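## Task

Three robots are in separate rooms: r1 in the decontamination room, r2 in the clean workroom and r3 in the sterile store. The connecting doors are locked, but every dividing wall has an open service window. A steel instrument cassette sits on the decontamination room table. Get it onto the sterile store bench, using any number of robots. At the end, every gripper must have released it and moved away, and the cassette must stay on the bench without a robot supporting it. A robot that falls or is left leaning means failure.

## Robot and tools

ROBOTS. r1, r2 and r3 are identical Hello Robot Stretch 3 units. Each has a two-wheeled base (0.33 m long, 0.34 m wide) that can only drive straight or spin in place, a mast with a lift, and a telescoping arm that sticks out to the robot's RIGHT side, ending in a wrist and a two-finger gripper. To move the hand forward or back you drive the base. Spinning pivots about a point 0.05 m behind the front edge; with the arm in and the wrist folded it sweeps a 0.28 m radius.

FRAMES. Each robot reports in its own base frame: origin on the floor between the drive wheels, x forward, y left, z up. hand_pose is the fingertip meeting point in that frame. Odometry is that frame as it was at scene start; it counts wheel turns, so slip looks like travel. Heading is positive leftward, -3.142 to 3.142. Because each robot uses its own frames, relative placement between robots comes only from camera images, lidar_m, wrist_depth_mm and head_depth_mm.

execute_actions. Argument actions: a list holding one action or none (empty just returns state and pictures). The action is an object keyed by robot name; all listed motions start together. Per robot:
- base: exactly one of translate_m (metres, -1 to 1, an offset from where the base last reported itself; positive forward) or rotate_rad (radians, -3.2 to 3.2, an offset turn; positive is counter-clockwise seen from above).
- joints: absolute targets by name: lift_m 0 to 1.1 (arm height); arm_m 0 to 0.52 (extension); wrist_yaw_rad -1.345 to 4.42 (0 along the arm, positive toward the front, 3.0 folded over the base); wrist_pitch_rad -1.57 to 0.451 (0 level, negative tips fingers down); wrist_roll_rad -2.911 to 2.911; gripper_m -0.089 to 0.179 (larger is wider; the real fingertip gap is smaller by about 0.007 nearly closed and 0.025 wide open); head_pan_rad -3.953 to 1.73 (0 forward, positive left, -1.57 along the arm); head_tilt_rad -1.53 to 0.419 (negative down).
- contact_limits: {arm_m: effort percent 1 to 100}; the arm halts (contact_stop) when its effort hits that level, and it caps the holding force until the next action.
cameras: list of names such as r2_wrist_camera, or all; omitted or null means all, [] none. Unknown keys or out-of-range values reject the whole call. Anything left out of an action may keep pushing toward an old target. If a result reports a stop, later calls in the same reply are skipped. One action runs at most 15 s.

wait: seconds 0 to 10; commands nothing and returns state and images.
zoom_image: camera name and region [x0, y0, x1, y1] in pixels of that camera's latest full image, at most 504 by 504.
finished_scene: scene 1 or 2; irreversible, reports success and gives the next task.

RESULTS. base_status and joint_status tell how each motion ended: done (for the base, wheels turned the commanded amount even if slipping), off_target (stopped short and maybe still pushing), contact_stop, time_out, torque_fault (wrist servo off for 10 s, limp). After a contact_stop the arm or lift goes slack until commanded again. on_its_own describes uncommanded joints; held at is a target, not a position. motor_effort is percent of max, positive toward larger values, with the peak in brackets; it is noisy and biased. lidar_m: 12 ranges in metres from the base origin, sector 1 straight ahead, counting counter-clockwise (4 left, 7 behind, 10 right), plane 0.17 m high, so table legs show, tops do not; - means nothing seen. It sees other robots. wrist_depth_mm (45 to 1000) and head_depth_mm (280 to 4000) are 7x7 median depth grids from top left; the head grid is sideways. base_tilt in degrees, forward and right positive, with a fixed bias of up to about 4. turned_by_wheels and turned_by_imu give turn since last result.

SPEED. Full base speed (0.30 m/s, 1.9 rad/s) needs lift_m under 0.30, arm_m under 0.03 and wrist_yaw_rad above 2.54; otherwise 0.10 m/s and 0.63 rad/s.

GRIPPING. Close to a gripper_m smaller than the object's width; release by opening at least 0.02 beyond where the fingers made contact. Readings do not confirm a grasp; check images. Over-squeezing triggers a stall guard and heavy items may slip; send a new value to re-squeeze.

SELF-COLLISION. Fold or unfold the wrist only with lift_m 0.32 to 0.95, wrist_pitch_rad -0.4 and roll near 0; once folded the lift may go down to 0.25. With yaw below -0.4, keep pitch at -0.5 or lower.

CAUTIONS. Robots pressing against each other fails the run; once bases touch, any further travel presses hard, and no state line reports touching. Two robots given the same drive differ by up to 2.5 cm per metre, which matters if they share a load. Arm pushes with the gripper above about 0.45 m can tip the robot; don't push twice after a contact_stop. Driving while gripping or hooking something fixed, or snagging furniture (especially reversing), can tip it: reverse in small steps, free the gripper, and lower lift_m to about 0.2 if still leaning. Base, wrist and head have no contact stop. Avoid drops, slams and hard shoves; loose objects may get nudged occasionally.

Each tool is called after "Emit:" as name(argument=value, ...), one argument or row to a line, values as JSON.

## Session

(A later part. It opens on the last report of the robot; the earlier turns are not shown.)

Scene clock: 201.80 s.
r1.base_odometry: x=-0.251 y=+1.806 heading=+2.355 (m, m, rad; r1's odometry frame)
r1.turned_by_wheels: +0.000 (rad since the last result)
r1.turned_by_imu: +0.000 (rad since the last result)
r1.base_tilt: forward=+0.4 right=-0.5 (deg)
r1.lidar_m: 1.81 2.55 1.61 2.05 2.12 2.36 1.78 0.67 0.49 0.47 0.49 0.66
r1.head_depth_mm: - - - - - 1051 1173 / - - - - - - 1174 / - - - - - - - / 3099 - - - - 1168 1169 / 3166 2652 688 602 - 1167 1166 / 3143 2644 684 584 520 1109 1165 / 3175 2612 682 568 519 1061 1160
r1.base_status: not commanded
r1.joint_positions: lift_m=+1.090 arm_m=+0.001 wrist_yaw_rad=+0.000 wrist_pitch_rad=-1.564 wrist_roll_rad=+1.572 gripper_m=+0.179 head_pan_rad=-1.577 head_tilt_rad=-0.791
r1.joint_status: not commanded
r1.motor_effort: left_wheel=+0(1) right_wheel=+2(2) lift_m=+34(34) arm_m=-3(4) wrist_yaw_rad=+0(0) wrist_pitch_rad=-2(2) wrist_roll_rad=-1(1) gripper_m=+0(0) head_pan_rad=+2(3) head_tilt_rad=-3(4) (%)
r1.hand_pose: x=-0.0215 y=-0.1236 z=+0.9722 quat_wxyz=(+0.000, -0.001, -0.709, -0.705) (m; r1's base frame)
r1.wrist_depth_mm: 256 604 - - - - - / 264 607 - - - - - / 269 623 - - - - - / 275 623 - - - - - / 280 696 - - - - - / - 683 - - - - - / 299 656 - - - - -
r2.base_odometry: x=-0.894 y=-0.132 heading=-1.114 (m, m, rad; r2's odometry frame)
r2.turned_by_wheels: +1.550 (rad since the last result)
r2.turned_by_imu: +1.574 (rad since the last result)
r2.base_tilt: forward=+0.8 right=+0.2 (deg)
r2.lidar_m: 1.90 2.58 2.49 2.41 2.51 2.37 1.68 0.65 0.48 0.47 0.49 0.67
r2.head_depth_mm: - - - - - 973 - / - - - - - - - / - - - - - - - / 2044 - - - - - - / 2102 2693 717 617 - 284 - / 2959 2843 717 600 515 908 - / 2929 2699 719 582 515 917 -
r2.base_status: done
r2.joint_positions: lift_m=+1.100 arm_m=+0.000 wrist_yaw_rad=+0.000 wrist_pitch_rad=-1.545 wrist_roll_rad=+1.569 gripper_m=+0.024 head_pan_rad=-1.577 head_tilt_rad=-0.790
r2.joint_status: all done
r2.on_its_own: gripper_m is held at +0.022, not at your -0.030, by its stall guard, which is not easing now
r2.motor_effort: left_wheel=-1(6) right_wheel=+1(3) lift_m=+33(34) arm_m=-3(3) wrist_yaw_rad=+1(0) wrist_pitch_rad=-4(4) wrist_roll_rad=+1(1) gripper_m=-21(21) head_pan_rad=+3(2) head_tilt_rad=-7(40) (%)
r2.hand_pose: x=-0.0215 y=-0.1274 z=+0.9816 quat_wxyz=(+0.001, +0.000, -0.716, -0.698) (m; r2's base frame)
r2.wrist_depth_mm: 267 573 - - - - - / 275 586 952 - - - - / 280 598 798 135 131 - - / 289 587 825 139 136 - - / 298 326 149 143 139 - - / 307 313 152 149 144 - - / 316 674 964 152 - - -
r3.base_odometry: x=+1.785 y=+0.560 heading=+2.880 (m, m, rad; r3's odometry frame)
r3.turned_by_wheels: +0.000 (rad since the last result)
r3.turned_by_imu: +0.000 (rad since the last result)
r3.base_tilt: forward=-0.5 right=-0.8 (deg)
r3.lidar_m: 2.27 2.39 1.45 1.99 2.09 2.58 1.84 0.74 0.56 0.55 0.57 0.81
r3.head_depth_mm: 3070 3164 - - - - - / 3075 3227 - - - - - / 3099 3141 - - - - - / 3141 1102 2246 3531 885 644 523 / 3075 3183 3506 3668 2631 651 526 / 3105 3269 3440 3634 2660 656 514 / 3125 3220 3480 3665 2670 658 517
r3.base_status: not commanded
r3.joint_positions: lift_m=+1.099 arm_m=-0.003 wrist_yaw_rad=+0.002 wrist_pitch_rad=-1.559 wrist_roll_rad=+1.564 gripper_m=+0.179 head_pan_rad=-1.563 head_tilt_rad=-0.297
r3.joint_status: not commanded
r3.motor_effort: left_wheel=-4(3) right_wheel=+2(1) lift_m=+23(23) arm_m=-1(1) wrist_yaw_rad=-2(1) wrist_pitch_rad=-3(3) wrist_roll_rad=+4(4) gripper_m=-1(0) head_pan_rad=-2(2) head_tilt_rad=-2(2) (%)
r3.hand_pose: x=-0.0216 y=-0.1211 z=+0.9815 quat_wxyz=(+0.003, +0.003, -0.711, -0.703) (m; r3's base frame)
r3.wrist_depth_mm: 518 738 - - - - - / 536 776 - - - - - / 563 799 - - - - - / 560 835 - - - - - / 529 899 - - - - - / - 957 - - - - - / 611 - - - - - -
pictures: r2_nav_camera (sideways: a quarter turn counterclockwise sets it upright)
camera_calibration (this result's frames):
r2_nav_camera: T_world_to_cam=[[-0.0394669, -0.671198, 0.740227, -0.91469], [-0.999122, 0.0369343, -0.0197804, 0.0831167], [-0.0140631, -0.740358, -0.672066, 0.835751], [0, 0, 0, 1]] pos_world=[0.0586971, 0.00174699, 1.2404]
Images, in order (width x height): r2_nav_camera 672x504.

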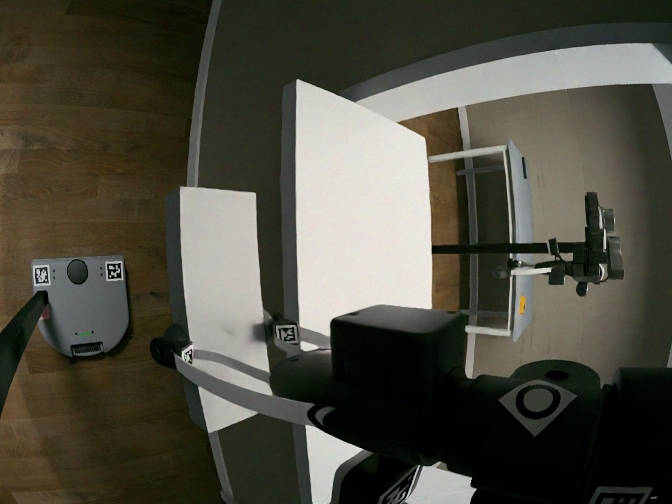

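Fine.

Emit:
execute_actions(
  actions=[
    {"r2":{"joints":{"arm_m":0.5}}},
  ],
  cameras=[],
)

Emit:
execute_actions(
  actions=[
    {"r2":{"joints":{"lift_m":1.003}}},
  ],
  cameras=[],
)

Emit:
execute_actions(
  actions=[
    {"r2":{"joints":{"gripper_m":0.179}}},
  ],
  cameras=[],
)

Emit:
execute_actions(
  actions=[
    {"r2":{"joints":{"lift_m":1.09}}},
  ],
  cameras=[],
)

Emit:
execute_actions(
  actions=[
    {"r2":{"joints":{"arm_m":0}},"r3":{"joints":{"arm_m":0.25}}},
  ],
  cameras=["r3_wrist_camera"],
)

Scene clock: 211.87 s.
r1.base_odometry: x=-0.251 y=+1.806 heading=+2.355 (m, m, rad; r1's odometry frame)
r1.turned_by_wheels: +0.000 (rad since the last result)
r1.turned_by_imu: +0.000 (rad since the last result)
r1.base_tilt: forward=+0.4 right=-0.5 (deg)
r1.lidar_m: 1.80 2.57 1.60 2.05 2.12 2.36 1.78 0.67 0.48 0.47 0.49 0.67
r1.head_depth_mm: - - - - - 1049 1179 / - - - - - - 1174 / - - - - - - - / 3124 - - - - 1161 1170 / 3189 2653 688 601 - 1170 1166 / 3141 2639 686 584 521 1110 1164 / 3215 2629 683 568 519 1064 1162
r1.base_status: not commanded
r1.joint_positions: lift_m=+1.090 arm_m=+0.001 wrist_yaw_rad=+0.000 wrist_pitch_rad=-1.564 wrist_roll_rad=+1.572 gripper_m=+0.179 head_pan_rad=-1.577 head_tilt_rad=-0.791
r1.joint_status: not commanded
r1.motor_effort: left_wheel=-1(1) right_wheel=+2(2) lift_m=+34(34) arm_m=-4(3) wrist_yaw_rad=+0(0) wrist_pitch_rad=-3(2) wrist_roll_rad=-1(1) gripper_m=+0(0) head_pan_rad=+3(3) head_tilt_rad=-3(3) (%)
r1.hand_pose: x=-0.0215 y=-0.1236 z=+0.9722 quat_wxyz=(+0.000, -0.001, -0.709, -0.705) (m; r1's base frame)
r1.wrist_depth_mm: 254 609 - - - - - / 262 614 - - - - - / 266 624 - - - - - / 274 629 - - - - - / 278 687 - - - - - / - 702 - - - - - / 299 658 - - - - -
r2.base_odometry: x=-0.894 y=-0.132 heading=-1.114 (m, m, rad; r2's odometry frame)
r2.turned_by_wheels: +0.000 (rad since the last result)
r2.turned_by_imu: +0.001 (rad since the last result)
r2.base_tilt: forward=+0.8 right=+0.2 (deg)
r2.lidar_m: 1.90 2.57 2.49 2.41 2.51 2.39 1.68 0.66 0.48 0.47 0.49 0.67
r2.head_depth_mm: 3044 2817 715 584 526 1069 1139 / 2872 2693 718 582 521 1058 1133 / 3040 2810 719 583 516 1051 1140 / 3024 2807 717 584 514 1039 1136 / 2921 1206 694 583 513 1030 1135 / 2923 2779 718 581 515 1015 1137 / 2938 2685 716 582 514 1005 1137
r2.base_status: not commanded
r2.joint_positions: lift_m=+1.100 arm_m=+0.500 wrist_yaw_rad=+0.000 wrist_pitch_rad=-1.545 wrist_roll_rad=+1.569 gripper_m=+0.024 head_pan_rad=-1.577 head_tilt_rad=-0.790
r2.joint_status: all done
r2.on_its_own: gripper_m is held at +0.022, not at your -0.030, by its stall guard, which is not easing now
r2.motor_effort: left_wheel=-2(2) right_wheel=+1(1) lift_m=+34(34) arm_m=+3(2) wrist_yaw_rad=+0(0) wrist_pitch_rad=-4(4) wrist_roll_rad=+1(1) gripper_m=-21(22) head_pan_rad=+3(3) head_tilt_rad=-6(6) (%)
r2.hand_pose: x=-0.0215 y=-0.6268 z=+0.9816 quat_wxyz=(+0.001, +0.000, -0.716, -0.698) (m; r2's base frame)
r2.wrist_depth_mm: - - 262 260 256 253 254 / - - 265 264 262 260 257 / - - 272 135 132 268 265 / - - 278 139 137 273 271 / - - 149 143 140 280 277 / - - 153 149 144 288 286 / - - 304 153 296 297 293
r3.base_odometry: x=+1.785 y=+0.560 heading=+2.880 (m, m, rad; r3's odometry frame)
r3.turned_by_wheels: +0.000 (rad since the last result)
r3.turned_by_imu: +0.001 (rad since the last result)
r3.base_tilt: forward=-0.6 right=-0.7 (deg)
r3.lidar_m: 2.27 2.39 1.45 1.99 2.09 2.58 1.83 0.74 0.56 0.55 0.58 0.82
r3.head_depth_mm: 3048 3177 - - - - - / 3059 3255 - - - - - / 3042 3180 - - - - - / 3049 1095 429 1311 884 601 523 / 3107 3165 3477 3626 2604 651 525 / 3108 3302 3486 3635 2641 655 515 / 3085 3280 3488 3622 2691 660 515
r3.base_status: not commanded
r3.joint_positions: lift_m=+1.099 arm_m=-0.003 wrist_yaw_rad=+0.002 wrist_pitch_rad=-1.559 wrist_roll_rad=+1.564 gripper_m=+0.179 head_pan_rad=-1.563 head_tilt_rad=-0.297
r3.joint_status: not commanded
r3.motor_effort: left_wheel=-3(3) right_wheel=+2(1) lift_m=+23(23) arm_m=-1(1) wrist_yaw_rad=-1(1) wrist_pitch_rad=-3(3) wrist_roll_rad=+3(4) gripper_m=-1(0) head_pan_rad=-2(2) head_tilt_rad=-2(1) (%)
r3.hand_pose: x=-0.0216 y=-0.1211 z=+0.9815 quat_wxyz=(+0.003, +0.003, -0.711, -0.703) (m; r3's base frame)
r3.wrist_depth_mm: 516 726 - - - - - / 535 777 - - - - - / 562 802 - - - - - / 558 830 - - - - - / 518 934 - - - - - / - 953 - - - - - / 601 - - - - - -
pictures: none
No camera images: the call's "cameras" was empty. Leave "cameras" out to get every camera's image.

Scene clock: 213.57 s.
r1.base_odometry: x=-0.251 y=+1.806 heading=+2.355 (m, m, rad; r1's odometry frame)
r1.turned_by_wheels: +0.000 (rad since the last result)
r1.turned_by_imu: +0.000 (rad since the last result)
r1.base_tilt: forward=+0.4 right=-0.5 (deg)
r1.lidar_m: 1.80 2.55 1.60 2.04 2.12 2.36 1.79 0.67 0.49 0.47 0.49 0.67
r1.head_depth_mm: - - - - - 1049 1175 / - - - - - - 1172 / - - - - - - - / 3084 - - - - 1165 1162 / 3173 2661 688 601 - 1168 1166 / 3176 2644 684 584 521 1110 1164 / 3169 2637 683 569 520 1058 1160
r1.base_status: not commanded
r1.joint_positions: lift_m=+1.090 arm_m=+0.001 wrist_yaw_rad=+0.000 wrist_pitch_rad=-1.564 wrist_roll_rad=+1.572 gripper_m=+0.179 head_pan_rad=-1.577 head_tilt_rad=-0.791
r1.joint_status: not commanded
r1.motor_effort: left_wheel=-1(1) right_wheel=+2(2) lift_m=+34(34) arm_m=-3(4) wrist_yaw_rad=+0(0) wrist_pitch_rad=-3(2) wrist_roll_rad=-1(1) gripper_m=+0(0) head_pan_rad=+3(3) head_tilt_rad=-3(3) (%)
r1.hand_pose: x=-0.0215 y=-0.1236 z=+0.9722 quat_wxyz=(+0.000, -0.001, -0.709, -0.705) (m; r1's base frame)
r1.wrist_depth_mm: 256 604 - - - - - / 260 613 - - - - - / 271 614 - - - - - / 276 634 - - - - - / 279 687 - - - - - / - 685 - - - - - / 298 664 - - - - -
r2.base_odometry: x=-0.894 y=-0.132 heading=-1.114 (m, m, rad; r2's odometry frame)
r2.turned_by_wheels: +0.000 (rad since the last result)
r2.turned_by_imu: +0.000 (rad since the last result)
r2.base_tilt: forward=+0.8 right=+0.0 (deg)
r2.lidar_m: 1.90 2.57 2.49 2.41 2.51 2.38 1.67 0.65 0.48 0.47 0.49 0.67
r2.head_depth_mm: - 2763 717 584 524 1071 1136 / 2933 2722 718 584 521 1067 1136 / 3077 2705 696 582 516 1051 1136 / - 2707 672 582 514 1038 1138 / 2100 2726 673 581 513 1027 1134 / 2917 2822 693 581 515 1019 1138 / 2940 2683 716 582 513 1011 1141
r2.base_status: not commanded
r2.joint_positions: lift_m=+1.003 arm_m=+0.500 wrist_yaw_rad=+0.000 wrist_pitch_rad=-1.545 wrist_roll_rad=+1.569 gripper_m=+0.024 head_pan_rad=-1.577 head_tilt_rad=-0.790
r2.joint_status: all done
r2.on_its_own: gripper_m is held at +0.022, not at your -0.030, by its stall guard, which is not easing now
r2.motor_effort: left_wheel=-2(2) right_wheel=+1(1) lift_m=+23(28) arm_m=+3(3) wrist_yaw_rad=+0(1) wrist_pitch_rad=-5(4) wrist_roll_rad=+1(1) gripper_m=-22(20) head_pan_rad=+3(3) head_tilt_rad=-6(6) (%)
r2.hand_pose: x=-0.0215 y=-0.6268 z=+0.8851 quat_wxyz=(+0.001, +0.000, -0.716, -0.698) (m; r2's base frame)
r2.wrist_depth_mm: - 170 169 168 167 165 163 / - 173 173 171 170 167 167 / - 178 176 135 133 172 171 / - 184 181 139 136 175 176 / - 189 148 143 140 180 179 / - 194 152 148 144 186 184 / - 199 196 153 190 191 188
r3.base_odometry: x=+1.785 y=+0.560 heading=+2.880 (m, m, rad; r3's odometry frame)
r3.turned_by_wheels: +0.000 (rad since the last result)
r3.turned_by_imu: +0.000 (rad since the last result)
r3.base_tilt: forward=-0.4 right=-0.9 (deg)
r3.lidar_m: 2.27 2.39 1.46 1.99 2.08 2.57 1.83 0.74 0.56 0.55 0.57 0.81
r3.head_depth_mm: 3057 3174 - - - - - / 3053 3259 - - - - - / 3052 3167 - - - - - / 3108 3160 881 458 764 602 524 / 3114 3307 1145 3616 2630 653 527 / 3114 3351 3516 3669 2680 654 512 / 3067 3272 3520 3705 2705 658 516
r3.base_status: not commanded
r3.joint_positions: lift_m=+1.099 arm_m=-0.003 wrist_yaw_rad=+0.002 wrist_pitch_rad=-1.559 wrist_roll_rad=+1.564 gripper_m=+0.179 head_pan_rad=-1.563 head_tilt_rad=-0.297
r3.joint_status: not commanded
r3.motor_effort: left_wheel=-3(2) right_wheel=+2(1) lift_m=+23(23) arm_m=-1(1) wrist_yaw_rad=-2(2) wrist_pitch_rad=-3(3) wrist_roll_rad=+4(4) gripper_m=+0(1) head_pan_rad=-2(2) head_tilt_rad=-2(2) (%)
r3.hand_pose: x=-0.0216 y=-0.1211 z=+0.9815 quat_wxyz=(+0.003, +0.003, -0.711, -0.703) (m; r3's base frame)
r3.wrist_depth_mm: 532 747 - - - - - / 532 776 - - - - - / 563 784 - - - - - / 555 845 - - - - - / 530 918 - - - - - / - 945 - - - - - / 611 - - - - - -
pictures: none
No camera images: the call's "cameras" was empty. Leave "cameras" out to get every camera's image.

Scene clock: 215.60 s.
r1.base_odometry: x=-0.251 y=+1.806 heading=+2.355 (m, m, rad; r1's odometry frame)
r1.turned_by_wheels: +0.000 (rad since the last result)
r1.turned_by_imu: +0.000 (rad since the last result)
r1.base_tilt: forward=+0.3 right=-0.5 (deg)
r1.lidar_m: 1.80 2.55 1.60 2.04 2.12 2.36 1.78 0.67 0.49 0.47 0.49 0.67
r1.head_depth_mm: - - - - - 1049 1176 / - - - - - - 1173 / - - - - - - - / 3113 - - - - 1166 1166 / 3147 2631 688 602 - 1169 1165 / 3173 2647 685 584 521 1108 1162 / 3175 2609 681 570 519 1066 1161
r1.base_status: not commanded
r1.joint_positions: lift_m=+1.090 arm_m=+0.001 wrist_yaw_rad=+0.000 wrist_pitch_rad=-1.564 wrist_roll_rad=+1.572 gripper_m=+0.179 head_pan_rad=-1.577 head_tilt_rad=-0.791
r1.joint_status: not commanded
r1.motor_effort: left_wheel=+0(1) right_wheel=+2(2) lift_m=+34(34) arm_m=-3(3) wrist_yaw_rad=+0(0) wrist_pitch_rad=-2(3) wrist_roll_rad=-1(1) gripper_m=-1(0) head_pan_rad=+3(3) head_tilt_rad=-4(4) (%)
r1.hand_pose: x=-0.0215 y=-0.1236 z=+0.9722 quat_wxyz=(+0.000, -0.001, -0.709, -0.705) (m; r1's base frame)
r1.wrist_depth_mm: 256 602 - - - - - / 261 611 - - - - - / 267 612 - - - - - / 275 631 - - - - - / 281 686 - - - - - / - 710 - - - - - / 298 663 - - - - -
r2.base_odometry: x=-0.894 y=-0.132 heading=-1.114 (m, m, rad; r2's odometry frame)
r2.turned_by_wheels: +0.000 (rad since the last result)
r2.turned_by_imu: +0.000 (rad since the last result)
r2.base_tilt: forward=+0.8 right=+0.1 (deg)
r2.lidar_m: 1.90 2.57 2.49 2.41 2.51 2.39 1.68 0.65 0.48 0.47 0.49 0.67
r2.head_depth_mm: - 2764 718 583 527 1072 1139 / 2952 2719 719 583 521 1056 1138 / 3052 2715 694 583 517 1048 1134 / - 2715 673 583 513 1041 1137 / 2081 2709 673 584 513 1028 1135 / 3032 2802 714 583 514 1018 1143 / 2949 2706 718 582 514 1008 1137
r2.base_status: not commanded
r2.joint_positions: lift_m=+1.003 arm_m=+0.500 wrist_yaw_rad=+0.000 wrist_pitch_rad=-1.548 wrist_roll_rad=+1.569 gripper_m=+0.179 head_pan_rad=-1.577 head_tilt_rad=-0.790
r2.joint_status: all done
r2.motor_effort: left_wheel=-2(3) right_wheel=+2(1) lift_m=+24(24) arm_m=+3(3) wrist_yaw_rad=+1(1) wrist_pitch_rad=-2(4) wrist_roll_rad=+1(1) gripper_m=+0(90) head_pan_rad=+2(3) head_tilt_rad=-7(6) (%)
r2.hand_pose: x=-0.0215 y=-0.6260 z=+0.8851 quat_wxyz=(+0.001, +0.000, -0.715, -0.699) (m; r2's base frame)
r2.wrist_depth_mm: - 170 168 167 166 165 164 / - 174 172 171 169 168 167 / - 179 176 144 144 173 171 / - 183 181 148 147 177 175 / - 187 185 151 181 181 180 / - 193 191 155 185 187 184 / - 198 196 159 190 191 191
r3.base_odometry: x=+1.785 y=+0.560 heading=+2.880 (m, m, rad; r3's odometry frame)
r3.turned_by_wheels: +0.000 (rad since the last result)
r3.turned_by_imu: +0.000 (rad since the last result)
r3.base_tilt: forward=-0.3 right=-0.7 (deg)
r3.lidar_m: 2.26 2.39 1.45 1.99 2.09 2.57 1.83 0.74 0.56 0.55 0.58 0.82
r3.head_depth_mm: 3038 3238 - - - - - / 3093 3259 - - - - - / 3108 3174 - - - - - / 3105 3194 884 460 765 601 524 / 3039 3259 1132 3616 2630 650 526 / 3108 3294 3474 3666 2619 655 514 / 3102 3257 3536 3654 2679 660 516
r3.base_status: not commanded
r3.joint_positions: lift_m=+1.099 arm_m=-0.003 wrist_yaw_rad=+0.002 wrist_pitch_rad=-1.559 wrist_roll_rad=+1.564 gripper_m=+0.179 head_pan_rad=-1.563 head_tilt_rad=-0.297
r3.joint_status: not commanded
r3.motor_effort: left_wheel=-3(3) right_wheel=+1(1) lift_m=+23(23) arm_m=-1(1) wrist_yaw_rad=-2(2) wrist_pitch_rad=-3(3) wrist_roll_rad=+4(4) gripper_m=+0(1) head_pan_rad=-2(3) head_tilt_rad=-2(1) (%)
r3.hand_pose: x=-0.0216 y=-0.1211 z=+0.9815 quat_wxyz=(+0.003, +0.003, -0.711, -0.703) (m; r3's base frame)
r3.wrist_depth_mm: 522 742 - - - - - / 541 777 - - - - - / 560 782 - - - - - / 556 814 - - - - - / 529 935 - - - - - / - 952 - - - - - / 605 - - - - - -
pictures: none
No camera images: the call's "cameras" was empty. Leave "cameras" out to get every camera's image.

Scene clock: 217.23 s.
r1.base_odometry: x=-0.251 y=+1.806 heading=+2.355 (m, m, rad; r1's odometry frame)
r1.turned_by_wheels: +0.000 (rad since the last result)
r1.turned_by_imu: +0.000 (rad since the last result)
r1.base_tilt: forward=+0.3 right=-0.5 (deg)
r1.lidar_m: 1.81 2.56 1.60 2.04 2.12 2.36 1.79 0.67 0.49 0.47 0.49 0.67
r1.head_depth_mm: - - - - - 1050 1175 / - - - - - - 1170 / - - - - - - - / 3097 - - - - 1164 1168 / 3180 2645 688 601 - 1167 1170 / 3204 2633 685 584 520 1111 1160 / 3180 2621 683 569 519 1060 1160
r1.base_status: not commanded
r1.joint_positions: lift_m=+1.090 arm_m=+0.001 wrist_yaw_rad=+0.000 wrist_pitch_rad=-1.564 wrist_roll_rad=+1.572 gripper_m=+0.179 head_pan_rad=-1.577 head_tilt_rad=-0.791
r1.joint_status: not commanded
r1.motor_effort: left_wheel=-1(1) right_wheel=+2(2) lift_m=+34(34) arm_m=-4(4) wrist_yaw_rad=-1(0) wrist_pitch_rad=-3(3) wrist_roll_rad=-1(1) gripper_m=+1(0) head_pan_rad=+3(3) head_tilt_rad=-4(3) (%)
r1.hand_pose: x=-0.0215 y=-0.1236 z=+0.9722 quat_wxyz=(+0.000, -0.001, -0.709, -0.705) (m; r1's base frame)
r1.wrist_depth_mm: 255 601 - - - - - / 262 605 - - - - - / 267 615 - - - - - / 274 632 - - - - - / 278 682 - - - - - / - 685 - - - - - / 299 638 - - - - -
r2.base_odometry: x=-0.894 y=-0.132 heading=-1.114 (m, m, rad; r2's odometry frame)
r2.turned_by_wheels: +0.000 (rad since the last result)
r2.turned_by_imu: +0.000 (rad since the last result)
r2.base_tilt: forward=+0.8 right=+0.1 (deg)
r2.lidar_m: 1.90 2.56 2.49 2.41 2.51 2.38 1.68 0.65 0.48 0.47 0.49 0.67
r2.head_depth_mm: 3034 2841 718 583 528 1073 1146 / 2858 2737 718 584 520 1058 1137 / 3062 2830 695 584 516 1048 1143 / 3012 2740 664 583 514 1037 1136 / 2886 2729 671 583 514 1027 1134 / 2978 2828 718 582 514 1018 1137 / 2920 2687 715 584 514 1010 1138
r2.base_status: not commanded
r2.joint_positions: lift_m=+1.090 arm_m=+0.500 wrist_yaw_rad=+0.000 wrist_pitch_rad=-1.548 wrist_roll_rad=+1.569 gripper_m=+0.179 head_pan_rad=-1.577 head_tilt_rad=-0.790
r2.joint_status: all done
r2.motor_effort: left_wheel=-1(1) right_wheel=+1(2) lift_m=+32(32) arm_m=+3(3) wrist_yaw_rad=+0(1) wrist_pitch_rad=-3(2) wrist_roll_rad=+1(1) gripper_m=+0(0) head_pan_rad=+3(2) head_tilt_rad=-7(7) (%)
r2.hand_pose: x=-0.0215 y=-0.6260 z=+0.9718 quat_wxyz=(+0.001, +0.000, -0.715, -0.699) (m; r2's base frame)
r2.wrist_depth_mm: - - 252 250 247 246 244 / - - 257 256 253 251 252 / - - 262 230 260 257 255 / - - 272 235 265 263 261 / - - 279 240 270 271 268 / - - 285 249 278 279 276 / - - 292 253 282 286 286
r3.base_odometry: x=+1.785 y=+0.560 heading=+2.880 (m, m, rad; r3's odometry frame)
r3.turned_by_wheels: +0.000 (rad since the last result)
r3.turned_by_imu: +0.000 (rad since the last result)
r3.base_tilt: forward=-0.5 right=-0.7 (deg)
r3.lidar_m: 2.27 2.39 1.46 1.99 2.09 2.57 1.84 0.74 0.56 0.55 0.58 0.81
r3.head_depth_mm: 3055 3215 - - - - - / 3061 3194 - - - - - / 3119 3154 - - - - - / 3104 1106 430 1293 882 602 524 / 3120 3230 3493 3681 2633 652 525 / 3139 3262 3473 3658 2637 655 513 / 3100 3268 3493 3648 2692 661 517
r3.base_status: not commanded
r3.joint_positions: lift_m=+1.099 arm_m=-0.003 wrist_yaw_rad=+0.002 wrist_pitch_rad=-1.559 wrist_roll_rad=+1.564 gripper_m=+0.179 head_pan_rad=-1.563 head_tilt_rad=-0.297
r3.joint_status: not commanded
r3.motor_effort: left_wheel=-4(3) right_wheel=+2(1) lift_m=+23(23) arm_m=-1(1) wrist_yaw_rad=-2(2) wrist_pitch_rad=-3(3) wrist_roll_rad=+4(4) gripper_m=+0(0) head_pan_rad=-2(2) head_tilt_rad=-1(2) (%)
r3.hand_pose: x=-0.0216 y=-0.1211 z=+0.9815 quat_wxyz=(+0.003, +0.003, -0.711, -0.703) (m; r3's base frame)
r3.wrist_depth_mm: 512 752 - - - - - / 539 781 - - - - - / 564 813 - - - - - / 565 821 - - - - - / 526 946 - - - - - / - 918 - - - - - / 609 - - - - - -
pictures: none
No camera images: the call's "cameras" was empty. Leave "cameras" out to get every camera's image.

Scene clock: 222.10 s.
r1.base_odometry: x=-0.251 y=+1.806 heading=+2.355 (m, m, rad; r1's odometry frame)
r1.turned_by_wheels: +0.000 (rad since the last result)
r1.turned_by_imu: +0.000 (rad since the last result)
r1.base_tilt: forward=+0.3 right=-0.5 (deg)
r1.lidar_m: 1.81 2.56 1.60 2.04 2.12 2.36 1.78 0.67 0.49 0.47 0.49 0.67
r1.head_depth_mm: - - - - - 1051 1177 / - - - - - - 1173 / - - - - - - - / 3125 - - - - 1165 1169 / 3171 2634 687 601 - 1167 1166 / 3203 2641 685 584 521 1114 1166 / 3155 2632 682 568 520 1060 1159
r1.base_status: not commanded
r1.joint_positions: lift_m=+1.090 arm_m=+0.001 wrist_yaw_rad=+0.000 wrist_pitch_rad=-1.564 wrist_roll_rad=+1.572 gripper_m=+0.179 head_pan_rad=-1.577 head_tilt_rad=-0.791
r1.joint_status: not commanded
r1.motor_effort: left_wheel=-1(1) right_wheel=+2(2) lift_m=+34(34) arm_m=-4(4) wrist_yaw_rad=+0(0) wrist_pitch_rad=-3(3) wrist_roll_rad=-1(1) gripper_m=+0(0) head_pan_rad=+3(4) head_tilt_rad=-4(3) (%)
r1.hand_pose: x=-0.0215 y=-0.1236 z=+0.9722 quat_wxyz=(+0.000, -0.001, -0.709, -0.705) (m; r1's base frame)
r1.wrist_depth_mm: 256 604 - - - - - / 262 612 - - - - - / 270 631 - - - - - / 275 630 - - - - - / 280 678 - - - - - / - 687 - - - - - / 300 652 - - - - -
r2.base_odometry: x=-0.894 y=-0.132 heading=-1.114 (m, m, rad; r2's odometry frame)
r2.turned_by_wheels: +0.000 (rad since the last result)
r2.turned_by_imu: +0.000 (rad since the last result)
r2.base_tilt: forward=+0.8 right=+0.0 (deg)
r2.lidar_m: 1.90 2.57 2.49 2.41 2.50 2.38 1.68 0.65 0.48 0.47 0.49 0.67
r2.head_depth_mm: - - - - - 1072 1140 / - - - - - - 1135 / - - - - - - 1117 / 2074 2972 - - - 1161 1137 / 2088 2687 674 600 - 1155 1132 / 2988 2824 716 583 515 1020 1133 / 2936 2666 716 583 514 1010 1136
r2.base_status: not commanded
r2.joint_positions: lift_m=+1.090 arm_m=+0.000 wrist_yaw_rad=+0.000 wrist_pitch_rad=-1.548 wrist_roll_rad=+1.569 gripper_m=+0.179 head_pan_rad=-1.577 head_tilt_rad=-0.790
r2.joint_status: all done
r2.motor_effort: left_wheel=-2(3) right_wheel=+1(1) lift_m=+32(32) arm_m=-3(7) wrist_yaw_rad=+0(1) wrist_pitch_rad=-3(2) wrist_roll_rad=+1(1) gripper_m=-1(0) head_pan_rad=+3(3) head_tilt_rad=-6(6) (%)
r2.hand_pose: x=-0.0215 y=-0.1266 z=+0.9718 quat_wxyz=(+0.001, +0.000, -0.715, -0.699) (m; r2's base frame)
r2.wrist_depth_mm: 257 578 - - - - - / 264 582 - - - - - / 269 586 - - - - - / 278 602 - - - - - / 287 638 - - - - - / 293 706 - - - - - / 302 668 - - - - -
r3.base_odometry: x=+1.785 y=+0.560 heading=+2.880 (m, m, rad; r3's odometry frame)
r3.turned_by_wheels: +0.000 (rad since the last result)
r3.turned_by_imu: +0.001 (rad since the last result)
r3.base_tilt: forward=-0.4 right=-0.7 (deg)
r3.lidar_m: 2.27 2.38 1.45 1.98 2.08 2.56 1.83 0.74 0.56 0.55 0.57 0.82
r3.head_depth_mm: 3091 3103 3412 3600 816 608 497 / 3095 3181 - 3716 824 591 501 / 3125 3205 - - 828 590 536 / 3067 1129 3448 3706 837 599 508 / 3118 3206 3578 3586 2606 651 510 / 3112 3321 3517 3661 2666 655 514 / 3088 3304 3479 3664 2639 661 516
r3.base_status: not commanded
r3.joint_positions: lift_m=+1.099 arm_m=+0.250 wrist_yaw_rad=+0.000 wrist_pitch_rad=-1.560 wrist_roll_rad=+1.565 gripper_m=+0.179 head_pan_rad=-1.563 head_tilt_rad=-0.297
r3.joint_status: all done
r3.motor_effort: left_wheel=-3(3) right_wheel=+2(1) lift_m=+23(23) arm_m=+3(1) wrist_yaw_rad=-2(1) wrist_pitch_rad=-3(3) wrist_roll_rad=+3(4) gripper_m=-1(1) head_pan_rad=-3(3) head_tilt_rad=-1(1) (%)
r3.hand_pose: x=-0.0216 y=-0.3730 z=+0.9815 quat_wxyz=(+0.002, +0.002, -0.711, -0.704) (m; r3's base frame)
r3.wrist_depth_mm: 229 225 257 - - - - / 263 234 265 - - - - / 270 240 273 - - - - / 276 249 281 - - - - / - 257 293 - - - - / - 298 300 - - - - / 311 310 310 - - - -
pictures: r3_wrist_camera
camera_calibration (this result's frames):
r3_wrist_camera: T_world_to_cam=[[-0.0370652, 0.999311, 0.00173018, 0.361927], [0.976827, 0.0358659, 0.211004, -0.150562], [0.210796, 0.00951098, -0.977484, 1.13066], [0, 0, 0, 1]] pos_world=[-0.0778518, -0.367031, 1.13635]
Images, in order (width x height): r3_wrist_camera 644x364.

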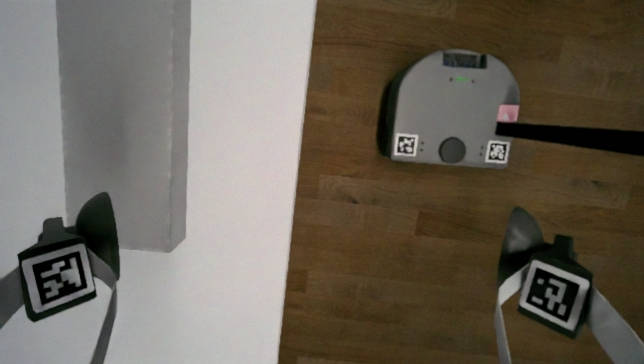

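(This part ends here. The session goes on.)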